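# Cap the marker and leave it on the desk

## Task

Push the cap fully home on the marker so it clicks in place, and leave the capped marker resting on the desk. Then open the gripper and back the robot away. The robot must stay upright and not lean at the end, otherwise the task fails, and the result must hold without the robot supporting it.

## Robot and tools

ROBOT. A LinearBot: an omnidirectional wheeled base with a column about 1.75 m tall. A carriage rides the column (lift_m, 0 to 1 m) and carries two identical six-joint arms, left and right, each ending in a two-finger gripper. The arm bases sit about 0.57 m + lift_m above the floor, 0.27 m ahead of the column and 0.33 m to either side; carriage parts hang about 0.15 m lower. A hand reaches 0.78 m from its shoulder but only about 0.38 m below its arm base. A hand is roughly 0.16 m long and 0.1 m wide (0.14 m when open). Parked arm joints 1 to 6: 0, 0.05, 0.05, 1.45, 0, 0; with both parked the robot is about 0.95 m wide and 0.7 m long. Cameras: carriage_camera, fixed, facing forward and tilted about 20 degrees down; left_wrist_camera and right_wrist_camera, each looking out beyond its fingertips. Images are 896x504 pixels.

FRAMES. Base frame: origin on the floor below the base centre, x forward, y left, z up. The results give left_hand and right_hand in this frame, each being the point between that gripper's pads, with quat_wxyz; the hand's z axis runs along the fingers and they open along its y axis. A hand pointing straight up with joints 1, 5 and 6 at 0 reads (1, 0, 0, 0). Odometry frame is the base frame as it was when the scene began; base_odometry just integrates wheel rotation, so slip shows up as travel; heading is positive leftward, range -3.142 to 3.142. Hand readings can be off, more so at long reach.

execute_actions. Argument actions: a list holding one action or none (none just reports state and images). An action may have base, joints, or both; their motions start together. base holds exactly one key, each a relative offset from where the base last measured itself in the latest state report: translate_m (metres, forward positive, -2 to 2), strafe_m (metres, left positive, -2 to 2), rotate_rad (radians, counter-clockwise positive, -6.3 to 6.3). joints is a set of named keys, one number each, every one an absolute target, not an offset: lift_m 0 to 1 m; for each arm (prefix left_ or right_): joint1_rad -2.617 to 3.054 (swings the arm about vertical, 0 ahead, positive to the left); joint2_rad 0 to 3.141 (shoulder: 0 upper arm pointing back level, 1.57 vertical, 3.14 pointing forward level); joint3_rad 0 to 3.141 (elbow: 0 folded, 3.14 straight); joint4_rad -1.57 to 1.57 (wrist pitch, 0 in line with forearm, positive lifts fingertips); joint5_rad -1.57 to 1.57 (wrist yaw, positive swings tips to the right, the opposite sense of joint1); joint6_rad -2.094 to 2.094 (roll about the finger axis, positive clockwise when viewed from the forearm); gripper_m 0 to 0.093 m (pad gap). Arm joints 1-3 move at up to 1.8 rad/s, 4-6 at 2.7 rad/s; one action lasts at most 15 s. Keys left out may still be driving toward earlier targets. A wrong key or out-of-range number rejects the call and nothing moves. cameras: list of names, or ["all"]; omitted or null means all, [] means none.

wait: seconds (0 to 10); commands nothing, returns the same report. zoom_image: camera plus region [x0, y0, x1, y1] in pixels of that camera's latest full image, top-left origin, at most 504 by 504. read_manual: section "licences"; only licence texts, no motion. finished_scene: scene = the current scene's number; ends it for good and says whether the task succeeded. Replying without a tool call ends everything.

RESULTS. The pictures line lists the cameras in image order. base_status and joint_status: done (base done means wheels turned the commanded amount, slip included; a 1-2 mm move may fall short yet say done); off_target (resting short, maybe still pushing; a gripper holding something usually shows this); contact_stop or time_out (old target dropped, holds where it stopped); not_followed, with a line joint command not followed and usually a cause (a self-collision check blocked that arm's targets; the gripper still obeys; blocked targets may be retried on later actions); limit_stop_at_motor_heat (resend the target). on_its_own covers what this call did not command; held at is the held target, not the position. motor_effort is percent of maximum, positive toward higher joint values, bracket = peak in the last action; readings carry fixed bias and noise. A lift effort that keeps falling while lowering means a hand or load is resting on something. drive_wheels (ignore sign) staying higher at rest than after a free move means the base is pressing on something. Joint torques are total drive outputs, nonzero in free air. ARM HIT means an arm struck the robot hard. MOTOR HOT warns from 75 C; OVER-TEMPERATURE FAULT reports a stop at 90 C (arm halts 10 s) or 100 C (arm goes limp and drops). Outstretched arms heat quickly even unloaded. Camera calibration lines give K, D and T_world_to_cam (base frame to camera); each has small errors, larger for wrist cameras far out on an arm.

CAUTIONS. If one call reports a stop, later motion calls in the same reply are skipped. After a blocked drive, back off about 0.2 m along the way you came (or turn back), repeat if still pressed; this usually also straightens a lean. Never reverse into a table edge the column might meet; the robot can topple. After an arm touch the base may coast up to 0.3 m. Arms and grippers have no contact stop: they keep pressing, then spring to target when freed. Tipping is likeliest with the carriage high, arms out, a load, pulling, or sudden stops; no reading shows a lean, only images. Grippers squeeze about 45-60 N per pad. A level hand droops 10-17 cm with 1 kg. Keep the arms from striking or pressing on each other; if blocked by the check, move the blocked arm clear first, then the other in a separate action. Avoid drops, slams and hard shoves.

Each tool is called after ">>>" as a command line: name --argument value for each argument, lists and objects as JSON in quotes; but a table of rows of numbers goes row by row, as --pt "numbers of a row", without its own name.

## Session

>>> execute_actions --actions '[]'

Scene clock: 0.00 s.
Joint torques (N m, as the arm reports them, + toward a larger angle): no reading
base_odometry: x=+0.000 y=+0.000 heading=+0.000 (m, m, rad; odometry frame)
base_status: not commanded
joint_positions: lift_m=+0.297 left_joint1_rad=-0.028 left_joint2_rad=+0.080 left_joint3_rad=+0.044 left_joint4_rad=+1.467 left_joint5_rad=+0.054 left_joint6_rad=-0.009 left_gripper_m=+0.095 right_joint1_rad=+0.018 right_joint2_rad=+0.070 right_joint3_rad=+0.055 right_joint4_rad=+1.446 right_joint5_rad=-0.039 right_joint6_rad=+0.014 right_gripper_m=+0.094
joint_status: not commanded
motor_effort: lift_m=+31 drive_wheels=+1 (%)
left_hand: x=+0.2973 y=+0.3009 z=+1.2717 quat_wxyz=(+0.997, +0.028, +0.069, -0.020) (m; base frame)
right_hand: x=+0.2962 y=-0.3040 z=+1.2744 quat_wxyz=(+0.997, -0.019, +0.070, +0.017) (m; base frame)
pictures: carriage_camera, left_wrist_camera, right_wrist_camera
camera_calibration (this result's frames):
carriage_camera: T_world_to_cam=[[0.0198054, -0.999667, 0.0165363, -0.0249189], [-0.358609, -0.0225418, -0.933216, 1.2437], [0.933278, 0.0125526, -0.358936, 0.276251], [0, 0, 0, 1]] pos_world=[0.188675, -0.000343101, 1.2602]
left_wrist_camera: T_world_to_cam=[[-0.0614897, -0.998035, -0.01201, 0.338432], [0.75912, -0.0389507, -0.649784, 0.623375], [0.64804, -0.0490721, 0.760024, -1.0221], [0, 0, 0, 1]] pos_world=[0.209958, 0.311891, 1.18595]
right_wrist_camera: T_world_to_cam=[[0.0365273, -0.999329, 0.0028178, -0.322363], [0.699241, 0.0235439, -0.714498, 0.712669], [0.713952, 0.028069, 0.699632, -0.968159], [0, 0, 0, 1]] pos_world=[0.204667, -0.31175, 1.18746]
Images, in order (width x height): carriage_camera 896x504, left_wrist_camera 896x504, right_wrist_camera 896x504.

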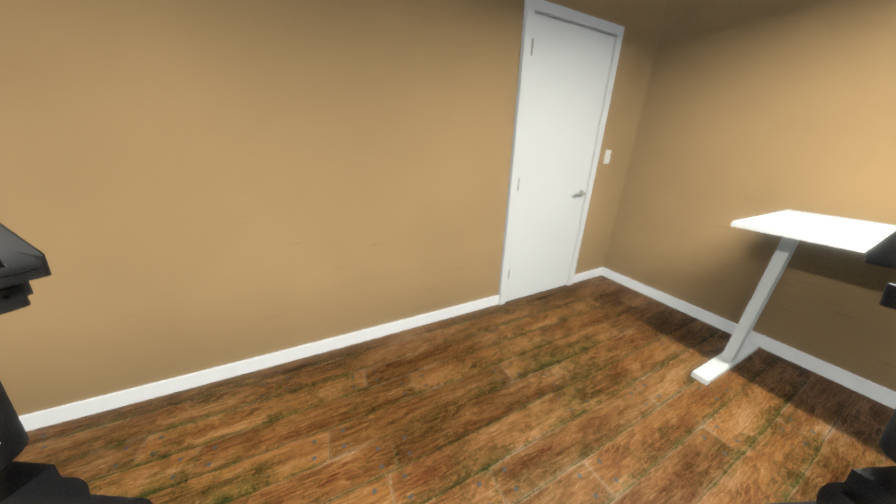

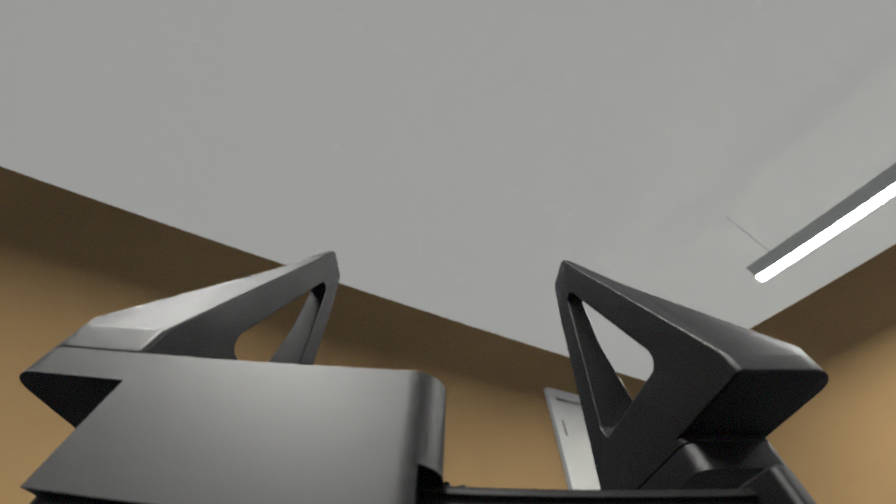

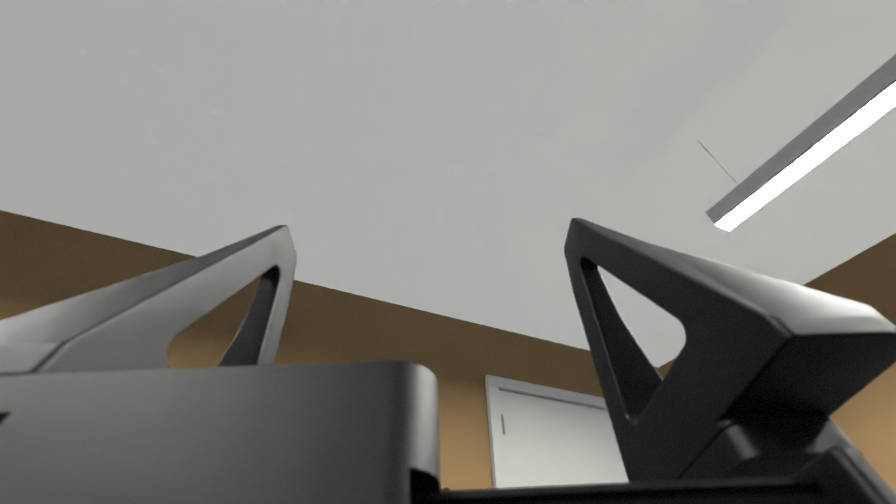

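>>> execute_actions --actions '[{"base":{"rotate_rad":-1.14},"joints":{"lift_m":0.65}}]' --cameras '["carriage_camera"]'

>>> execute_actions --actions '[{"base":{"translate_m":1.1}}]' --cameras '["carriage_camera"]'

Scene clock: 4.23 s.
Joint torques (N m, as the arm reports them, + toward a larger angle): left_arm=[-0.48  4.04  7.5  -0.15 -0.14 -0.02] | right_arm=[ 0.03  4.69  7.04 -0.09  0.03  0.1 ]
base_odometry: x=+0.000 y=+0.000 heading=-1.140 (m, m, rad; odometry frame)
base_status: done
joint_positions: lift_m=+0.650 left_joint1_rad=-0.028 left_joint2_rad=+0.080 left_joint3_rad=+0.044 left_joint4_rad=+1.466 left_joint5_rad=+0.054 left_joint6_rad=-0.009 left_gripper_m=+0.095 right_joint1_rad=+0.018 right_joint2_rad=+0.070 right_joint3_rad=+0.055 right_joint4_rad=+1.446 right_joint5_rad=-0.039 right_joint6_rad=+0.014 right_gripper_m=+0.094
joint_status: all done
motor_effort: lift_m=+32(39) drive_wheels=+2(8) (%)
left_hand: x=+0.2975 y=+0.3009 z=+1.6242 quat_wxyz=(+0.997, +0.028, +0.070, -0.020) (m; base frame)
right_hand: x=+0.2962 y=-0.3040 z=+1.6270 quat_wxyz=(+0.997, -0.019, +0.070, +0.017) (m; base frame)
pictures: carriage_camera
camera_calibration (this result's frames):
carriage_camera: T_world_to_cam=[[0.0198054, -0.999667, 0.0165363, -0.030749], [-0.358609, -0.0225418, -0.933216, 1.57271], [0.933278, 0.0125526, -0.358936, 0.4028], [0, 0, 0, 1]] pos_world=[0.188675, -0.000343101, 1.61277]
Images, in order (width x height): carriage_camera 896x504.

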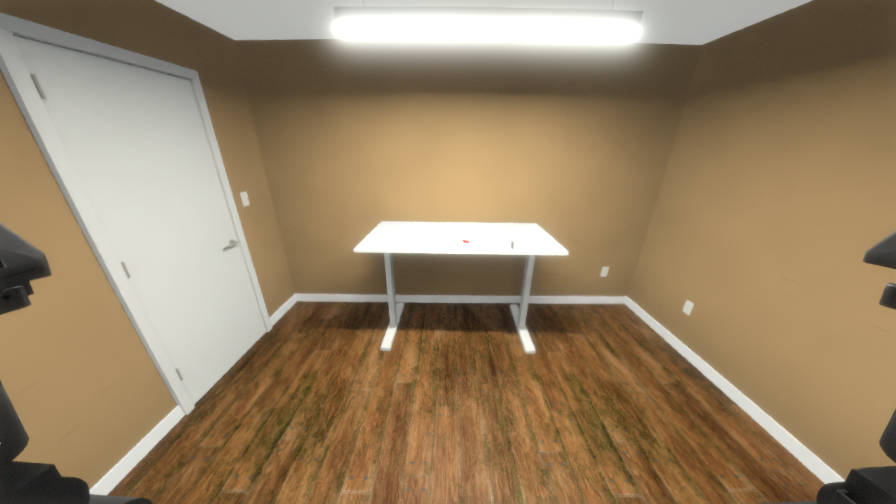

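Scene clock: 8.73 s.
Joint torques (N m, as the arm reports them, + toward a larger angle): left_arm=[-0.46  4.09  7.36 -0.16 -0.12 -0.02] | right_arm=[ 0.04  4.69  7.05 -0.07  0.04  0.1 ]
base_odometry: x=+0.459 y=-1.000 heading=-1.140 (m, m, rad; odometry frame)
base_status: done
joint_positions: lift_m=+0.650 left_joint1_rad=-0.028 left_joint2_rad=+0.080 left_joint3_rad=+0.044 left_joint4_rad=+1.467 left_joint5_rad=+0.054 left_joint6_rad=-0.009 left_gripper_m=+0.095 right_joint1_rad=+0.018 right_joint2_rad=+0.070 right_joint3_rad=+0.055 right_joint4_rad=+1.446 right_joint5_rad=-0.039 right_joint6_rad=+0.014 right_gripper_m=+0.094
joint_status: not commanded
motor_effort: lift_m=+32(33) drive_wheels=-4(9) (%)
left_hand: x=+0.2974 y=+0.3009 z=+1.6243 quat_wxyz=(+0.997, +0.028, +0.070, -0.020) (m; base frame)
right_hand: x=+0.2962 y=-0.3040 z=+1.6270 quat_wxyz=(+0.997, -0.019, +0.070, +0.017) (m; base frame)
pictures: carriage_camera
camera_calibration (this result's frames):
carriage_camera: T_world_to_cam=[[0.0198054, -0.999667, 0.0165363, -0.030749], [-0.358609, -0.0225418, -0.933216, 1.57271], [0.933278, 0.0125526, -0.358936, 0.4028], [0, 0, 0, 1]] pos_world=[0.188675, -0.000343101, 1.61277]
Images, in order (width x height): carriage_camera 896x504.

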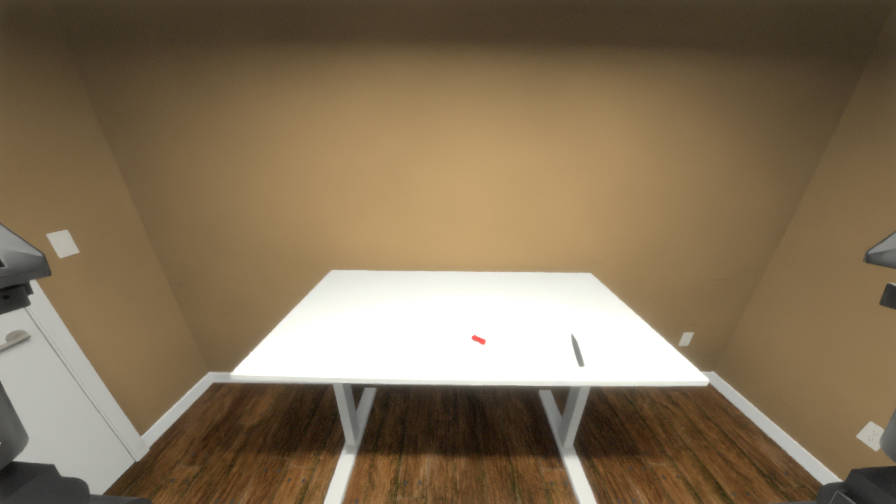

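>>> execute_actions --actions '[{"base":{"strafe_m":-0.25},"joints":{"lift_m":0.66,"left_joint1_rad":-0.37,"left_joint2_rad":2.65,"left_joint3_rad":1.88,"left_joint4_rad":-0.8,"left_joint5_rad":0,"left_joint6_rad":-1.37,"left_gripper_m":0.06,"right_joint1_rad":0.27,"right_joint2_rad":2.43,"right_joint3_rad":1.414,"right_joint4_rad":-0.555,"right_joint5_rad":0,"right_joint6_rad":0.5,"right_gripper_m":0.06}}]' --cameras '[]'

>>> execute_actions --actions '[{"base":{"translate_m":0.25}}]'

>>> execute_actions --actions '[{"joints":{"lift_m":0.62}}]'

Scene clock: 14.57 s.
Joint torques (N m, as the arm reports them, + toward a larger angle): left_arm=[ -0.63 -15.79   8.03   0.39  -0.23  -0.07] | right_arm=[  0.61 -13.33   5.94   0.55   0.1    0.14]
base_odometry: x=+0.231 y=-1.104 heading=-1.140 (m, m, rad; odometry frame)
base_status: done
joint_positions: lift_m=+0.660 left_joint1_rad=-0.366 left_joint2_rad=+2.653 left_joint3_rad=+1.869 left_joint4_rad=-0.795 left_joint5_rad=+0.002 left_joint6_rad=-1.365 left_gripper_m=+0.060 right_joint1_rad=+0.263 right_joint2_rad=+2.422 right_joint3_rad=+1.413 right_joint4_rad=-0.550 right_joint5_rad=-0.007 right_joint6_rad=+0.494 right_gripper_m=+0.060
joint_status: all done
motor_effort: lift_m=+33(40) drive_wheels=-2(7) (%)
left_hand: x=+0.6955 y=+0.1439 z=+1.0661 quat_wxyz=(-0.004, -0.479, +0.878, +0.002) (m; base frame)
right_hand: x=+0.6481 y=-0.2054 z=+1.0714 quat_wxyz=(+0.004, +0.115, +0.993, +0.005) (m; base frame)
pictures: none
No camera images: the call's "cameras" was empty. Leave "cameras" out to get every camera's image.

Scene clock: 16.97 s.
Joint torques (N m, as the arm reports them, + toward a larger angle): left_arm=[ -0.64 -15.83   7.87   0.37  -0.23  -0.04] | right_arm=[  0.59 -13.13   5.86   0.52   0.13   0.14]
base_odometry: x=+0.335 y=-1.332 heading=-1.141 (m, m, rad; odometry frame)
base_status: done
joint_positions: lift_m=+0.660 left_joint1_rad=-0.366 left_joint2_rad=+2.653 left_joint3_rad=+1.869 left_joint4_rad=-0.796 left_joint5_rad=+0.002 left_joint6_rad=-1.365 left_gripper_m=+0.060 right_joint1_rad=+0.263 right_joint2_rad=+2.422 right_joint3_rad=+1.413 right_joint4_rad=-0.550 right_joint5_rad=-0.007 right_joint6_rad=+0.494 right_gripper_m=+0.060
joint_status: not commanded
motor_effort: lift_m=+34(33) drive_wheels=-4(10) (%)
left_hand: x=+0.6951 y=+0.1441 z=+1.0661 quat_wxyz=(-0.004, -0.479, +0.878, +0.003) (m; base frame)
right_hand: x=+0.6479 y=-0.2055 z=+1.0714 quat_wxyz=(+0.004, +0.115, +0.993, +0.005) (m; base frame)
pictures: carriage_camera, left_wrist_camera, right_wrist_camera
camera_calibration (this result's frames):
carriage_camera: T_world_to_cam=[[0.0198054, -0.999667, 0.0165363, -0.0309131], [-0.358609, -0.0225418, -0.933216, 1.58198], [0.933278, 0.0125526, -0.358936, 0.406362], [0, 0, 0, 1]] pos_world=[0.188675, -0.000343101, 1.62269]
left_wrist_camera: T_world_to_cam=[[0.852243, -0.52101, -0.0472259, -0.462461], [-0.417299, -0.731478, 0.53926, -0.168426], [-0.315505, -0.439874, -0.840814, 1.30135], [0, 0, 0, 1]] pos_world=[0.734429, 0.208284, 1.16318]
right_wrist_camera: T_world_to_cam=[[-0.232478, -0.972349, 0.0221571, -0.0770278], [-0.771759, 0.198287, 0.60421, -0.104477], [-0.591897, 0.123366, -0.796517, 1.38867], [0, 0, 0, 1]] pos_world=[0.723412, -0.225496, 1.17093]
Images, in order (width x height): carriage_camera 896x504, left_wrist_camera 896x504, right_wrist_camera 896x504.

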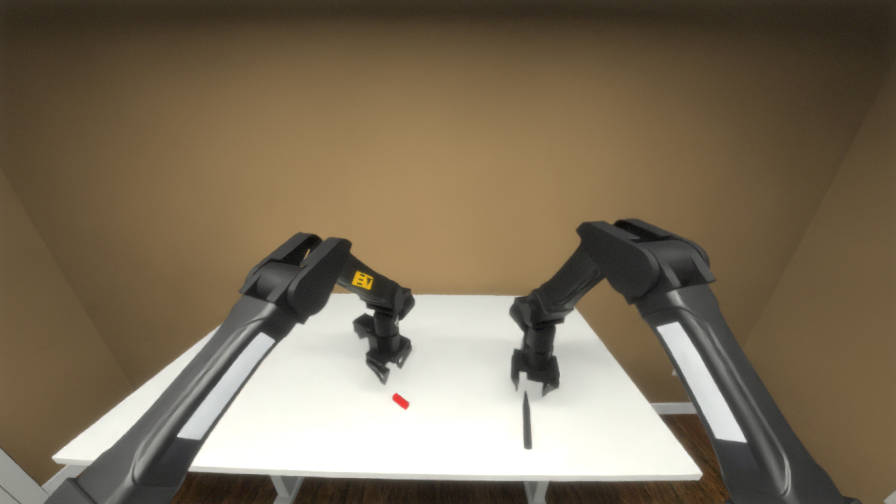

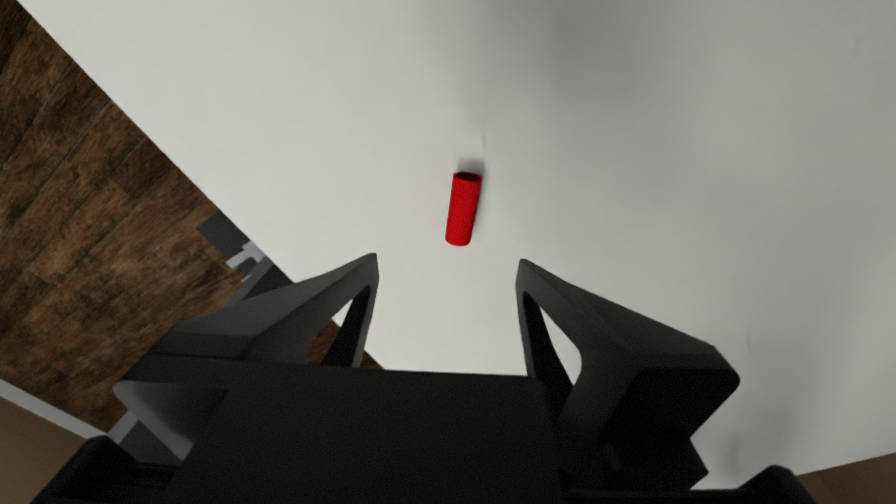

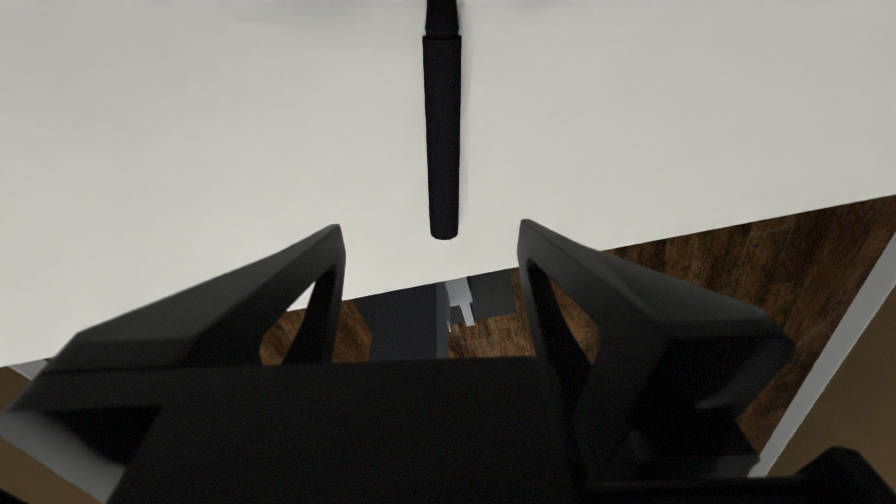

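Scene clock: 17.67 s.
Joint torques (N m, as the arm reports them, + toward a larger angle): left_arm=[ -0.71 -15.85   8.03   0.38  -0.18  -0.05] | right_arm=[  0.62 -13.49   5.94   0.51   0.11   0.14]
base_odometry: x=+0.336 y=-1.332 heading=-1.141 (m, m, rad; odometry frame)
base_status: not commanded
joint_positions: lift_m=+0.620 left_joint1_rad=-0.366 left_joint2_rad=+2.655 left_joint3_rad=+1.869 left_joint4_rad=-0.798 left_joint5_rad=+0.002 left_joint6_rad=-1.365 left_gripper_m=+0.060 right_joint1_rad=+0.263 right_joint2_rad=+2.427 right_joint3_rad=+1.413 right_joint4_rad=-0.552 right_joint5_rad=-0.007 right_joint6_rad=+0.494 right_gripper_m=+0.060
joint_status: all done
motor_effort: lift_m=+30(30) drive_wheels=-4(4) (%)
left_hand: x=+0.6945 y=+0.1443 z=+1.0257 quat_wxyz=(-0.005, -0.479, +0.878, +0.004) (m; base frame)
right_hand: x=+0.6464 y=-0.2059 z=+1.0297 quat_wxyz=(+0.001, +0.115, +0.993, +0.004) (m; base frame)
pictures: carriage_camera, left_wrist_camera, right_wrist_camera
camera_calibration (this result's frames):
carriage_camera: T_world_to_cam=[[0.0198054, -0.999667, 0.0165363, -0.0302555], [-0.358609, -0.0225418, -0.933216, 1.54487], [0.933278, 0.0125526, -0.358936, 0.392089], [0, 0, 0, 1]] pos_world=[0.188675, -0.000343101, 1.58293]
left_wrist_camera: T_world_to_cam=[[0.852321, -0.520638, -0.0498503, -0.461177], [-0.415675, -0.732154, 0.539596, -0.148116], [-0.317433, -0.439188, -0.840447, 1.2682], [0, 0, 0, 1]] pos_world=[0.73407, 0.208427, 1.12279]
right_wrist_camera: T_world_to_cam=[[-0.232329, -0.972309, 0.0252535, -0.080148], [-0.767962, 0.199311, 0.608695, -0.0872819], [-0.596873, 0.122024, -0.793002, 1.35394], [0, 0, 0, 1]] pos_world=[0.722483, -0.225746, 1.12883]
Images, in order (width x height): carriage_camera 896x504, left_wrist_camera 896x504, right_wrist_camera 896x504.

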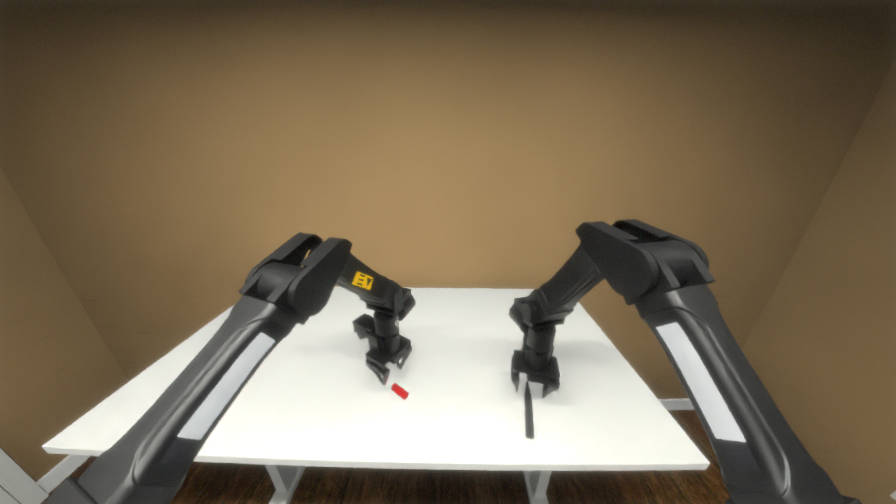

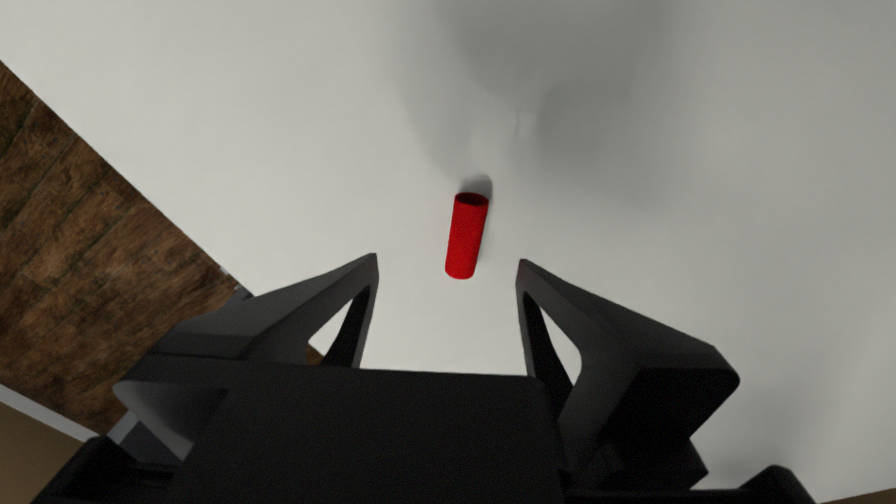

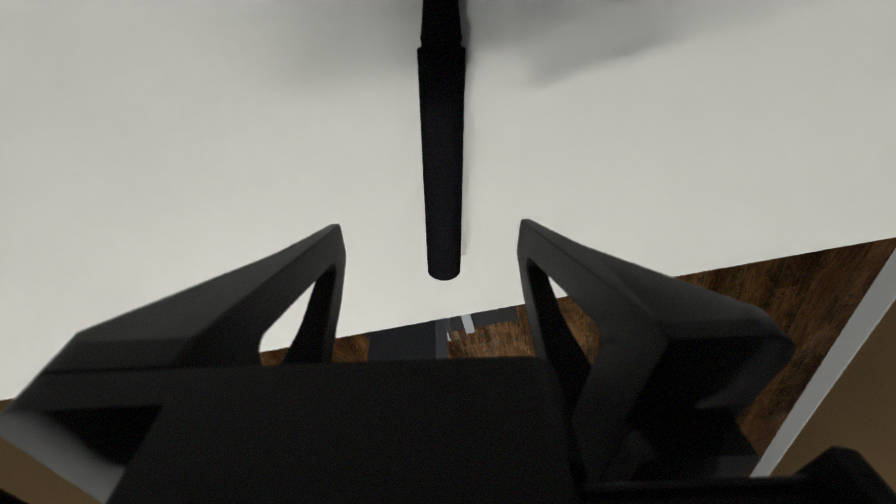

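>>> execute_actions --actions '[{"joints":{"left_joint1_rad":-0.41,"left_joint6_rad":1.87,"right_joint1_rad":0.25,"lift_m":0.60}}]' --cameras '["left_wrist_camera"]'

>>> execute_actions --actions '[{"joints":{"lift_m":0.575}}]' --cameras '["left_wrist_camera","right_wrist_camera"]'

Scene clock: 22.33 s.
Joint torques (N m, as the arm reports them, + toward a larger angle): left_arm=[ -0.34 -15.84   7.91   0.35  -0.07   0.03] | right_arm=[ -0.48 -13.66   5.84   0.53   0.12   0.15]
base_odometry: x=+0.336 y=-1.332 heading=-1.141 (m, m, rad; odometry frame)
base_status: not commanded
joint_positions: lift_m=+0.600 left_joint1_rad=-0.411 left_joint2_rad=+2.653 left_joint3_rad=+1.869 left_joint4_rad=-0.799 left_joint5_rad=+0.001 left_joint6_rad=+1.866 left_gripper_m=+0.060 right_joint1_rad=+0.256 right_joint2_rad=+2.429 right_joint3_rad=+1.413 right_joint4_rad=-0.553 right_joint5_rad=-0.007 right_joint6_rad=+0.494 right_gripper_m=+0.060
joint_status: all done
motor_effort: lift_m=+30(30) drive_wheels=+3(4) (%)
left_hand: x=+0.6868 y=+0.1248 z=+1.0064 quat_wxyz=(-0.004, +0.908, +0.419, -0.004) (m; base frame)
right_hand: x=+0.6465 y=-0.2087 z=+1.0090 quat_wxyz=(+0.000, +0.119, +0.993, +0.003) (m; base frame)
pictures: left_wrist_camera
camera_calibration (this result's frames):
left_wrist_camera: T_world_to_cam=[[-0.775206, 0.631143, -0.0267447, 0.485046], [0.523171, 0.665164, 0.532774, -0.967514], [0.354046, 0.399018, -0.845835, 0.680612], [0, 0, 0, 1]] pos_world=[0.641217, 0.0658462, 1.10412]
Images, in order (width x height): left_wrist_camera 896x504.

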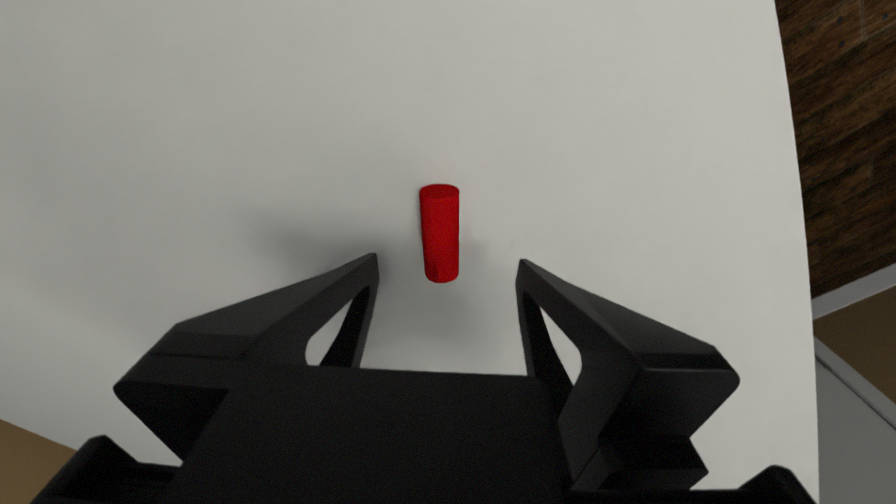

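Scene clock: 22.93 s.
Joint torques (N m, as the arm reports them, + toward a larger angle): left_arm=[ -0.31 -15.92   7.92   0.32  -0.02   0.02] | right_arm=[ -0.51 -13.62   5.87   0.53   0.11   0.14]
base_odometry: x=+0.336 y=-1.332 heading=-1.141 (m, m, rad; odometry frame)
base_status: not commanded
joint_positions: lift_m=+0.575 left_joint1_rad=-0.411 left_joint2_rad=+2.655 left_joint3_rad=+1.869 left_joint4_rad=-0.799 left_joint5_rad=+0.001 left_joint6_rad=+1.866 left_gripper_m=+0.060 right_joint1_rad=+0.256 right_joint2_rad=+2.429 right_joint3_rad=+1.413 right_joint4_rad=-0.553 right_joint5_rad=-0.007 right_joint6_rad=+0.494 right_gripper_m=+0.060
joint_status: all done
motor_effort: lift_m=+30(30) drive_wheels=-3(3) (%)
left_hand: x=+0.6862 y=+0.1252 z=+0.9806 quat_wxyz=(-0.005, +0.908, +0.419, -0.005) (m; base frame)
right_hand: x=+0.6462 y=-0.2088 z=+0.9839 quat_wxyz=(-0.001, +0.119, +0.993, +0.003) (m; base frame)
pictures: left_wrist_camera, right_wrist_camera
camera_calibration (this result's frames):
left_wrist_camera: T_world_to_cam=[[-0.77502, 0.631478, -0.0240726, 0.480903], [0.524651, 0.66421, 0.53251, -0.954296], [0.352258, 0.400076, -0.846081, 0.660172], [0, 0, 0, 1]] pos_world=[0.640831, 0.0660538, 1.07831]
right_wrist_camera: T_world_to_cam=[[-0.238904, -0.970666, 0.0270745, -0.0790555], [-0.764324, 0.20517, 0.611321, -0.0626704], [-0.598943, 0.125353, -0.790919, 1.31781], [0, 0, 0, 1]] pos_world=[0.722509, -0.229071, 1.08274]
Images, in order (width x height): left_wrist_camera 896x504, right_wrist_camera 896x504.

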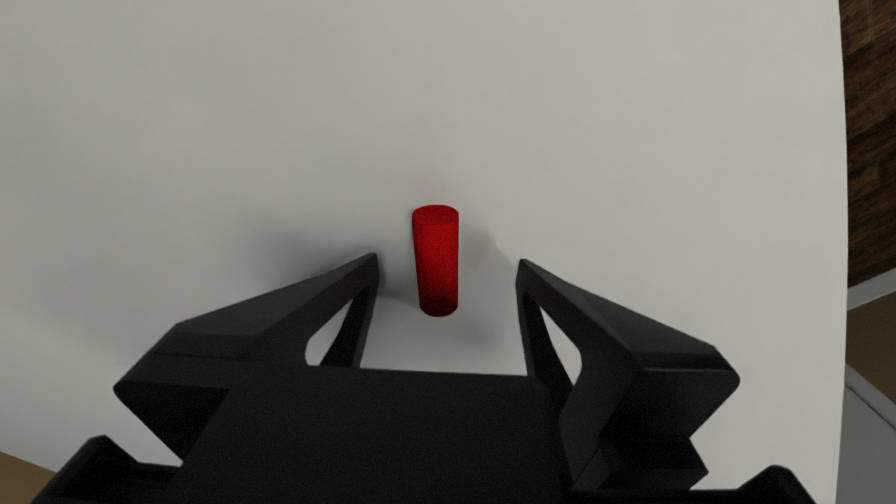

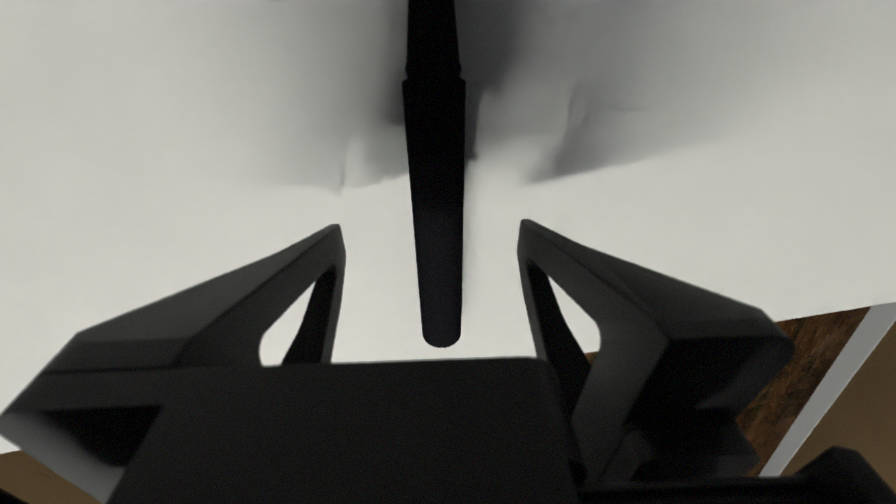

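>>> execute_actions --actions '[{"base":{"translate_m":0.005},"joints":{"lift_m":0.56,"left_joint1_rad":-0.42,"right_joint2_rad":2.44,"right_joint4_rad":-0.545,"right_joint6_rad":0.44}}]' --cameras '["left_wrist_camera","right_wrist_camera"]'

>>> execute_actions --actions '[{"joints":{"left_gripper_m":0,"right_gripper_m":0}}]' --cameras '["left_wrist_camera","right_wrist_camera"]'

Scene clock: 25.43 s.
Joint torques (N m, as the arm reports them, + toward a larger angle): left_arm=[ -0.7  -15.8    7.9    0.34  -0.04   0.02] | right_arm=[ -0.51 -13.54   5.83   0.58   0.11   0.05]
base_odometry: x=+0.337 y=-1.336 heading=-1.141 (m, m, rad; odometry frame)
base_status: done
joint_positions: lift_m=+0.560 left_joint1_rad=-0.416 left_joint2_rad=+2.654 left_joint3_rad=+1.869 left_joint4_rad=-0.799 left_joint5_rad=+0.000 left_joint6_rad=+1.866 left_gripper_m=+0.060 right_joint1_rad=+0.256 right_joint2_rad=+2.436 right_joint3_rad=+1.413 right_joint4_rad=-0.548 right_joint5_rad=-0.007 right_joint6_rad=+0.444 right_gripper_m=+0.060
joint_status: all done
motor_effort: lift_m=+30(31) drive_wheels=+2(13) (%)
left_hand: x=+0.6856 y=+0.1229 z=+0.9661 quat_wxyz=(-0.005, +0.909, +0.416, -0.004) (m; base frame)
right_hand: x=+0.6457 y=-0.2089 z=+0.9662 quat_wxyz=(-0.002, +0.094, +0.996, +0.003) (m; base frame)
pictures: left_wrist_camera, right_wrist_camera
camera_calibration (this result's frames):
left_wrist_camera: T_world_to_cam=[[-0.771837, 0.635311, -0.0254392, 0.480188], [0.527116, 0.66174, 0.53315, -0.946825], [0.35555, 0.398096, -0.845638, 0.646542], [0, 0, 0, 1]] pos_world=[0.639835, 0.0640976, 1.06376]
right_wrist_camera: T_world_to_cam=[[-0.190078, -0.981376, 0.0277854, -0.113269], [-0.772694, 0.166999, 0.612418, -0.0557957], [-0.605652, 0.0949376, -0.790046, 1.30062], [0, 0, 0, 1]] pos_world=[0.723084, -0.225319, 1.06487]
Images, in order (width x height): left_wrist_camera 896x504, right_wrist_camera 896x504.

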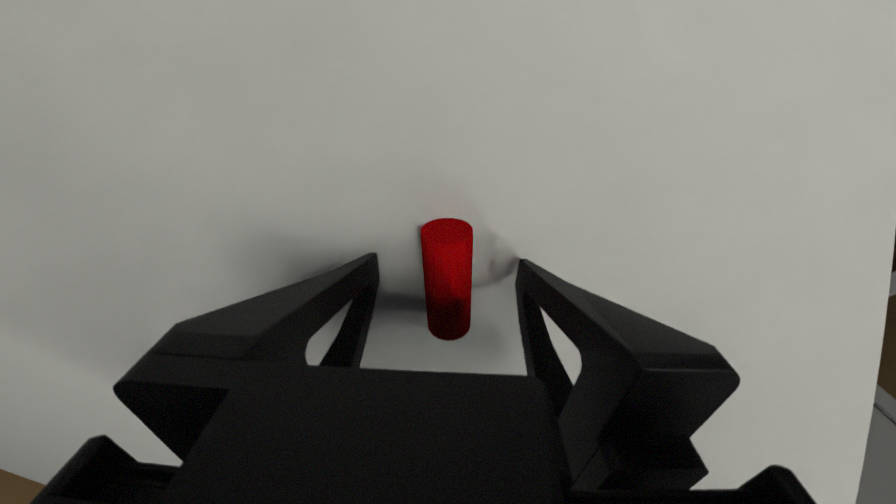

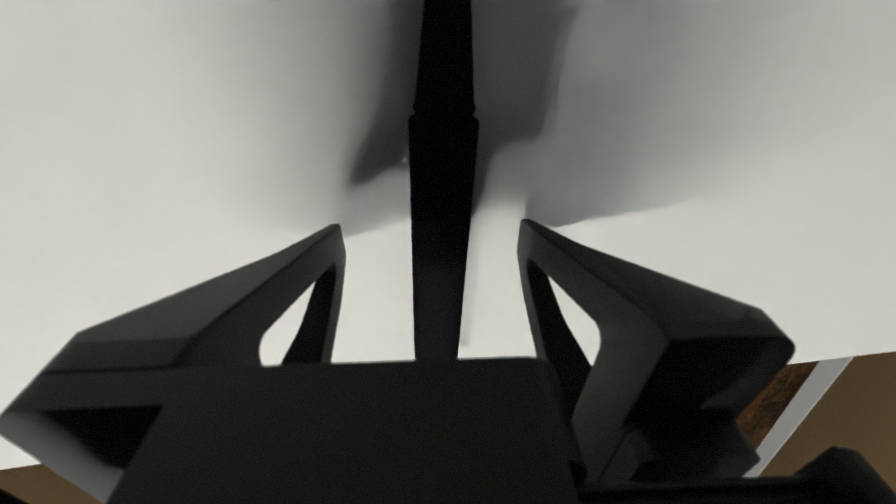

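Scene clock: 26.07 s.
Joint torques (N m, as the arm reports them, + toward a larger angle): left_arm=[ -0.72 -15.88   7.91   0.32  -0.03   0.03] | right_arm=[ -0.6  -13.44   5.84   0.6    0.12   0.07]
base_odometry: x=+0.337 y=-1.336 heading=-1.141 (m, m, rad; odometry frame)
base_status: not commanded
joint_positions: lift_m=+0.560 left_joint1_rad=-0.416 left_joint2_rad=+2.654 left_joint3_rad=+1.869 left_joint4_rad=-0.799 left_joint5_rad=+0.000 left_joint6_rad=+1.866 left_gripper_m=+0.018 right_joint1_rad=+0.256 right_joint2_rad=+2.436 right_joint3_rad=+1.413 right_joint4_rad=-0.548 right_joint5_rad=-0.006 right_joint6_rad=+0.444 right_gripper_m=+0.017
joint_status: left_gripper_m off_target (ended at +0.019, target +0.000); right_gripper_m off_target (ended at +0.017, target +0.000)
motor_effort: lift_m=+30(30) drive_wheels=+2(2) (%)
left_hand: x=+0.6856 y=+0.1229 z=+0.9661 quat_wxyz=(-0.005, +0.909, +0.416, -0.004) (m; base frame)
right_hand: x=+0.6457 y=-0.2090 z=+0.9662 quat_wxyz=(-0.002, +0.094, +0.996, +0.003) (m; base frame)
pictures: left_wrist_camera, right_wrist_camera
camera_calibration (this result's frames):
left_wrist_camera: T_world_to_cam=[[-0.771837, 0.635311, -0.0254392, 0.480188], [0.527116, 0.66174, 0.53315, -0.946825], [0.35555, 0.398096, -0.845638, 0.646542], [0, 0, 0, 1]] pos_world=[0.639835, 0.0640976, 1.06376]
right_wrist_camera: T_world_to_cam=[[-0.19008, -0.981365, 0.0281292, -0.113656], [-0.772753, 0.167224, 0.612282, -0.0555547], [-0.605576, 0.0946458, -0.790139, 1.30062], [0, 0, 0, 1]] pos_world=[0.723091, -0.225346, 1.06488]
Images, in order (width x height): left_wrist_camera 896x504, right_wrist_camera 896x504.

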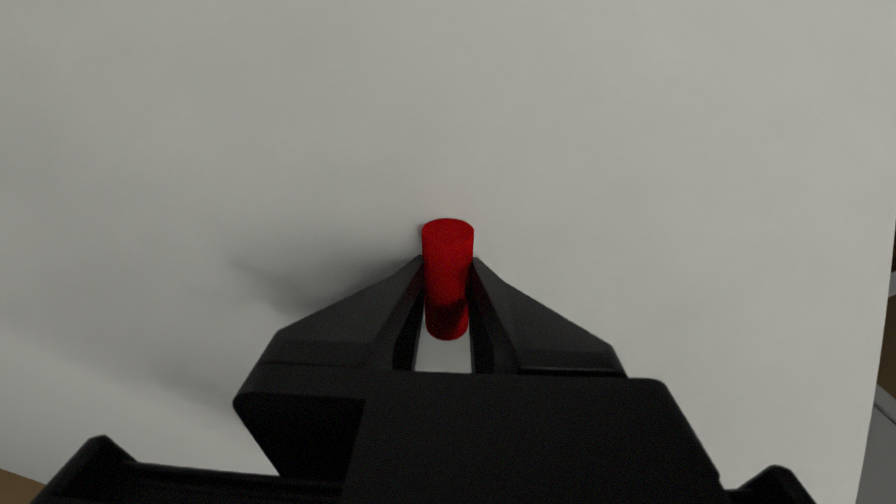

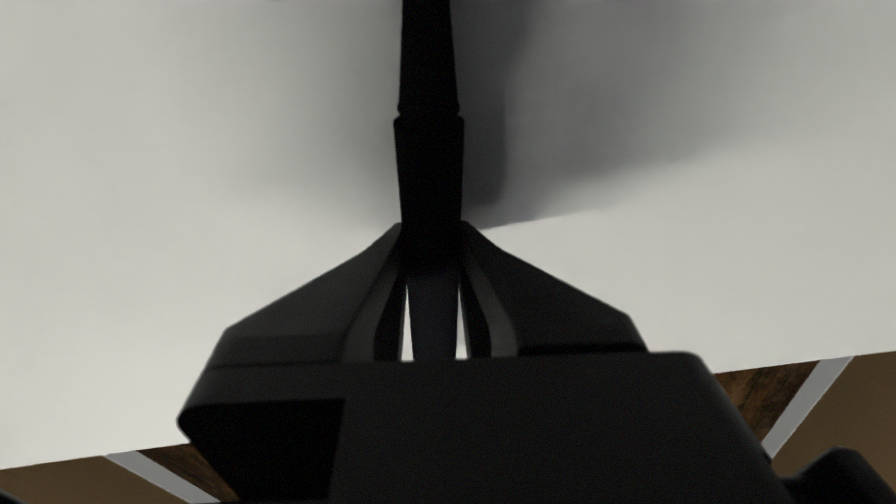

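>>> execute_actions --actions '[{"joints":{"lift_m":0.66,"left_joint2_rad":2.5}}]' --cameras '[]'

>>> execute_actions --actions '[{"joints":{"right_joint2_rad":2.04,"right_joint3_rad":0.596,"right_joint4_rad":1.405,"right_joint6_rad":0,"left_joint2_rad":1.56,"left_joint3_rad":0.755,"left_joint4_rad":0.805,"left_joint6_rad":0}}]' --cameras '[]'

>>> execute_actions --actions '[{"joints":{"lift_m":0.395,"left_joint1_rad":-0.711,"right_joint1_rad":0.714}}]'

>>> zoom_image --camera "carriage_camera" --region '[390,220,510,360]'

Scene clock: 30.27 s.
Joint torques (N m, as the arm reports them, + toward a larger angle): left_arm=[ -0.66 -14.35   7.47   0.72  -0.04   0.02] | right_arm=[ -0.49 -13.55   5.85   0.55   0.12   0.05]
base_odometry: x=+0.337 y=-1.336 heading=-1.141 (m, m, rad; odometry frame)
base_status: not commanded
joint_positions: lift_m=+0.660 left_joint1_rad=-0.416 left_joint2_rad=+2.486 left_joint3_rad=+1.886 left_joint4_rad=-0.791 left_joint5_rad=+0.000 left_joint6_rad=+1.866 left_gripper_m=+0.018 right_joint1_rad=+0.256 right_joint2_rad=+2.437 right_joint3_rad=+1.413 right_joint4_rad=-0.545 right_joint5_rad=-0.006 right_joint6_rad=+0.444 right_gripper_m=+0.017
joint_status: all done
motor_effort: lift_m=+33(41) drive_wheels=+2(3) (%)
left_hand: x=+0.7254 y=+0.1054 z=+1.1489 quat_wxyz=(+0.067, +0.906, +0.415, +0.059) (m; base frame)
right_hand: x=+0.6462 y=-0.2089 z=+1.0656 quat_wxyz=(-0.001, +0.094, +0.996, +0.003) (m; base frame)
pictures: none
No camera images: the call's "cameras" was empty. Leave "cameras" out to get every camera's image.

Scene clock: 32.17 s.
Joint torques (N m, as the arm reports them, + toward a larger angle): left_arm=[-0.64 -8.76  7.79  2.56 -0.1  -0.04] | right_arm=[ -0.52 -10.4    4.07   2.81   0.08   0.04]
base_odometry: x=+0.337 y=-1.336 heading=-1.141 (m, m, rad; odometry frame)
base_status: not commanded
joint_positions: lift_m=+0.660 left_joint1_rad=-0.416 left_joint2_rad=+1.570 left_joint3_rad=+0.766 left_joint4_rad=+0.799 left_joint5_rad=+0.000 left_joint6_rad=+0.004 left_gripper_m=+0.018 right_joint1_rad=+0.256 right_joint2_rad=+2.047 right_joint3_rad=+0.608 right_joint4_rad=+1.395 right_joint5_rad=-0.006 right_joint6_rad=+0.005 right_gripper_m=+0.017
joint_status: all done
motor_effort: lift_m=+33(33) drive_wheels=+2(3) (%)
left_hand: x=+0.6975 y=+0.1177 z=+1.4465 quat_wxyz=(+0.690, +0.148, +0.693, -0.144) (m; base frame)
right_hand: x=+0.7221 y=-0.1890 z=+1.3077 quat_wxyz=(+0.685, -0.092, +0.716, +0.092) (m; base frame)
pictures: none
No camera images: the call's "cameras" was empty. Leave "cameras" out to get every camera's image.

Scene clock: 33.77 s.
Joint torques (N m, as the arm reports them, + toward a larger angle): left_arm=[-0.39 -8.65  7.61  2.56 -0.12 -0.06] | right_arm=[ -0.13 -10.41   4.13   2.78   0.03   0.05]
base_odometry: x=+0.337 y=-1.336 heading=-1.141 (m, m, rad; odometry frame)
base_status: not commanded
joint_positions: lift_m=+0.395 left_joint1_rad=-0.712 left_joint2_rad=+1.567 left_joint3_rad=+0.766 left_joint4_rad=+0.800 left_joint5_rad=+0.002 left_joint6_rad=+0.004 left_gripper_m=+0.018 right_joint1_rad=+0.716 right_joint2_rad=+2.047 right_joint3_rad=+0.608 right_joint4_rad=+1.398 right_joint5_rad=-0.001 right_joint6_rad=+0.005 right_gripper_m=+0.017
joint_status: all done
motor_effort: lift_m=+29(29) drive_wheels=-3(3) (%)
left_hand: x=+0.6216 y=-0.0014 z=+1.1837 quat_wxyz=(+0.663, +0.248, +0.662, -0.246) (m; base frame)
right_hand: x=+0.6204 y=+0.0029 z=+1.0437 quat_wxyz=(+0.648, -0.252, +0.676, +0.245) (m; base frame)
pictures: carriage_camera, left_wrist_camera, right_wrist_camera
camera_calibration (this result's frames):
carriage_camera: T_world_to_cam=[[0.0198054, -0.999667, 0.0165363, -0.0265363], [-0.358609, -0.0225418, -0.933216, 1.33498], [0.933278, 0.0125526, -0.358936, 0.31136], [0, 0, 0, 1]] pos_world=[0.188675, -0.000343101, 1.35802]
left_wrist_camera: T_world_to_cam=[[-0.625441, -0.78004, 0.0190008, 0.369711], [-0.42951, 0.323849, -0.842996, 1.27634], [0.651418, -0.535406, -0.537583, 0.352984], [0, 0, 0, 1]] pos_world=[0.549492, 0.0640381, 1.25868]
right_wrist_camera: T_world_to_cam=[[0.63171, -0.775169, -0.0074842, -0.385952], [-0.500909, -0.4008, -0.767105, 1.11467], [0.591636, 0.488336, -0.641478, 0.427473], [0, 0, 0, 1]] pos_world=[0.549247, -0.0611709, 1.12639]
Images, in order (width x height): carriage_camera 896x504, left_wrist_camera 896x504, right_wrist_camera 896x504.

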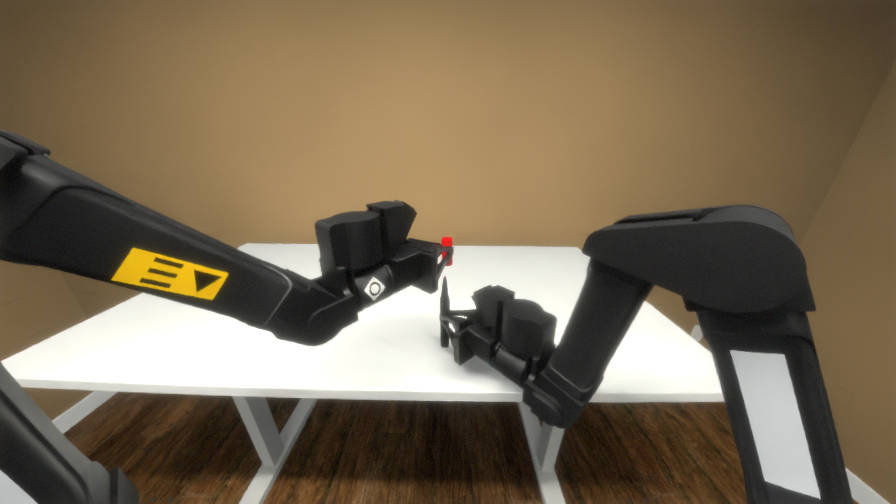

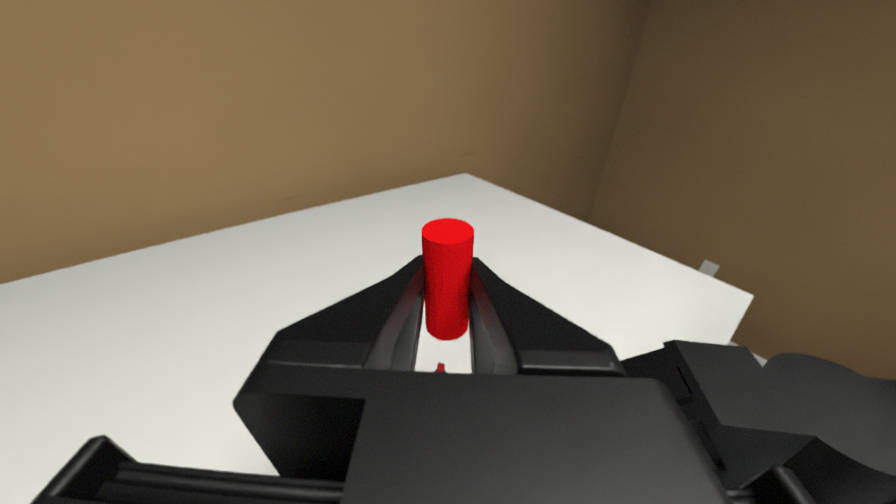

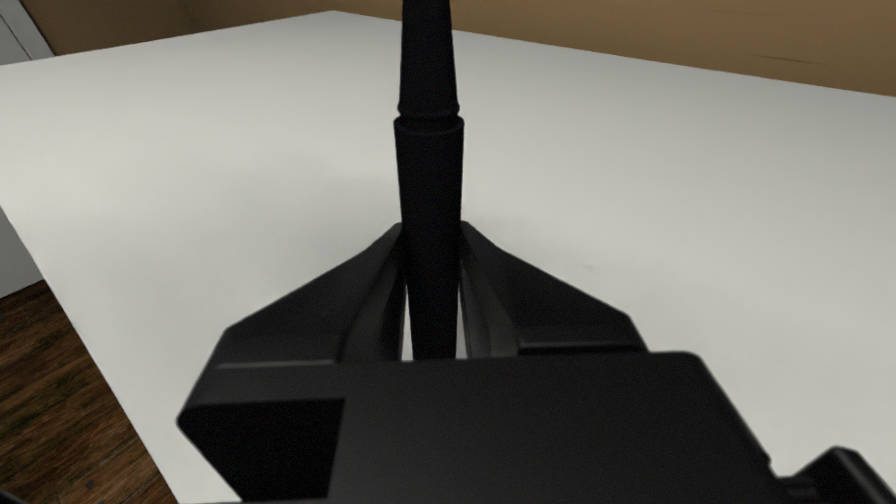

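Region (390, 220, 510, 360) of carriage_camera's 896x504 image, scaled by 3.600, with more detail than that image has; it fills the left 432 columns of this view, and the rest is white.

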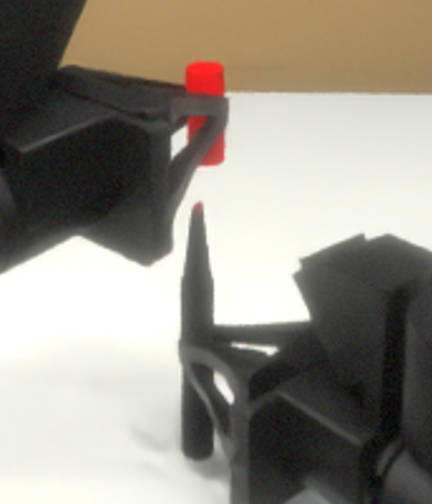

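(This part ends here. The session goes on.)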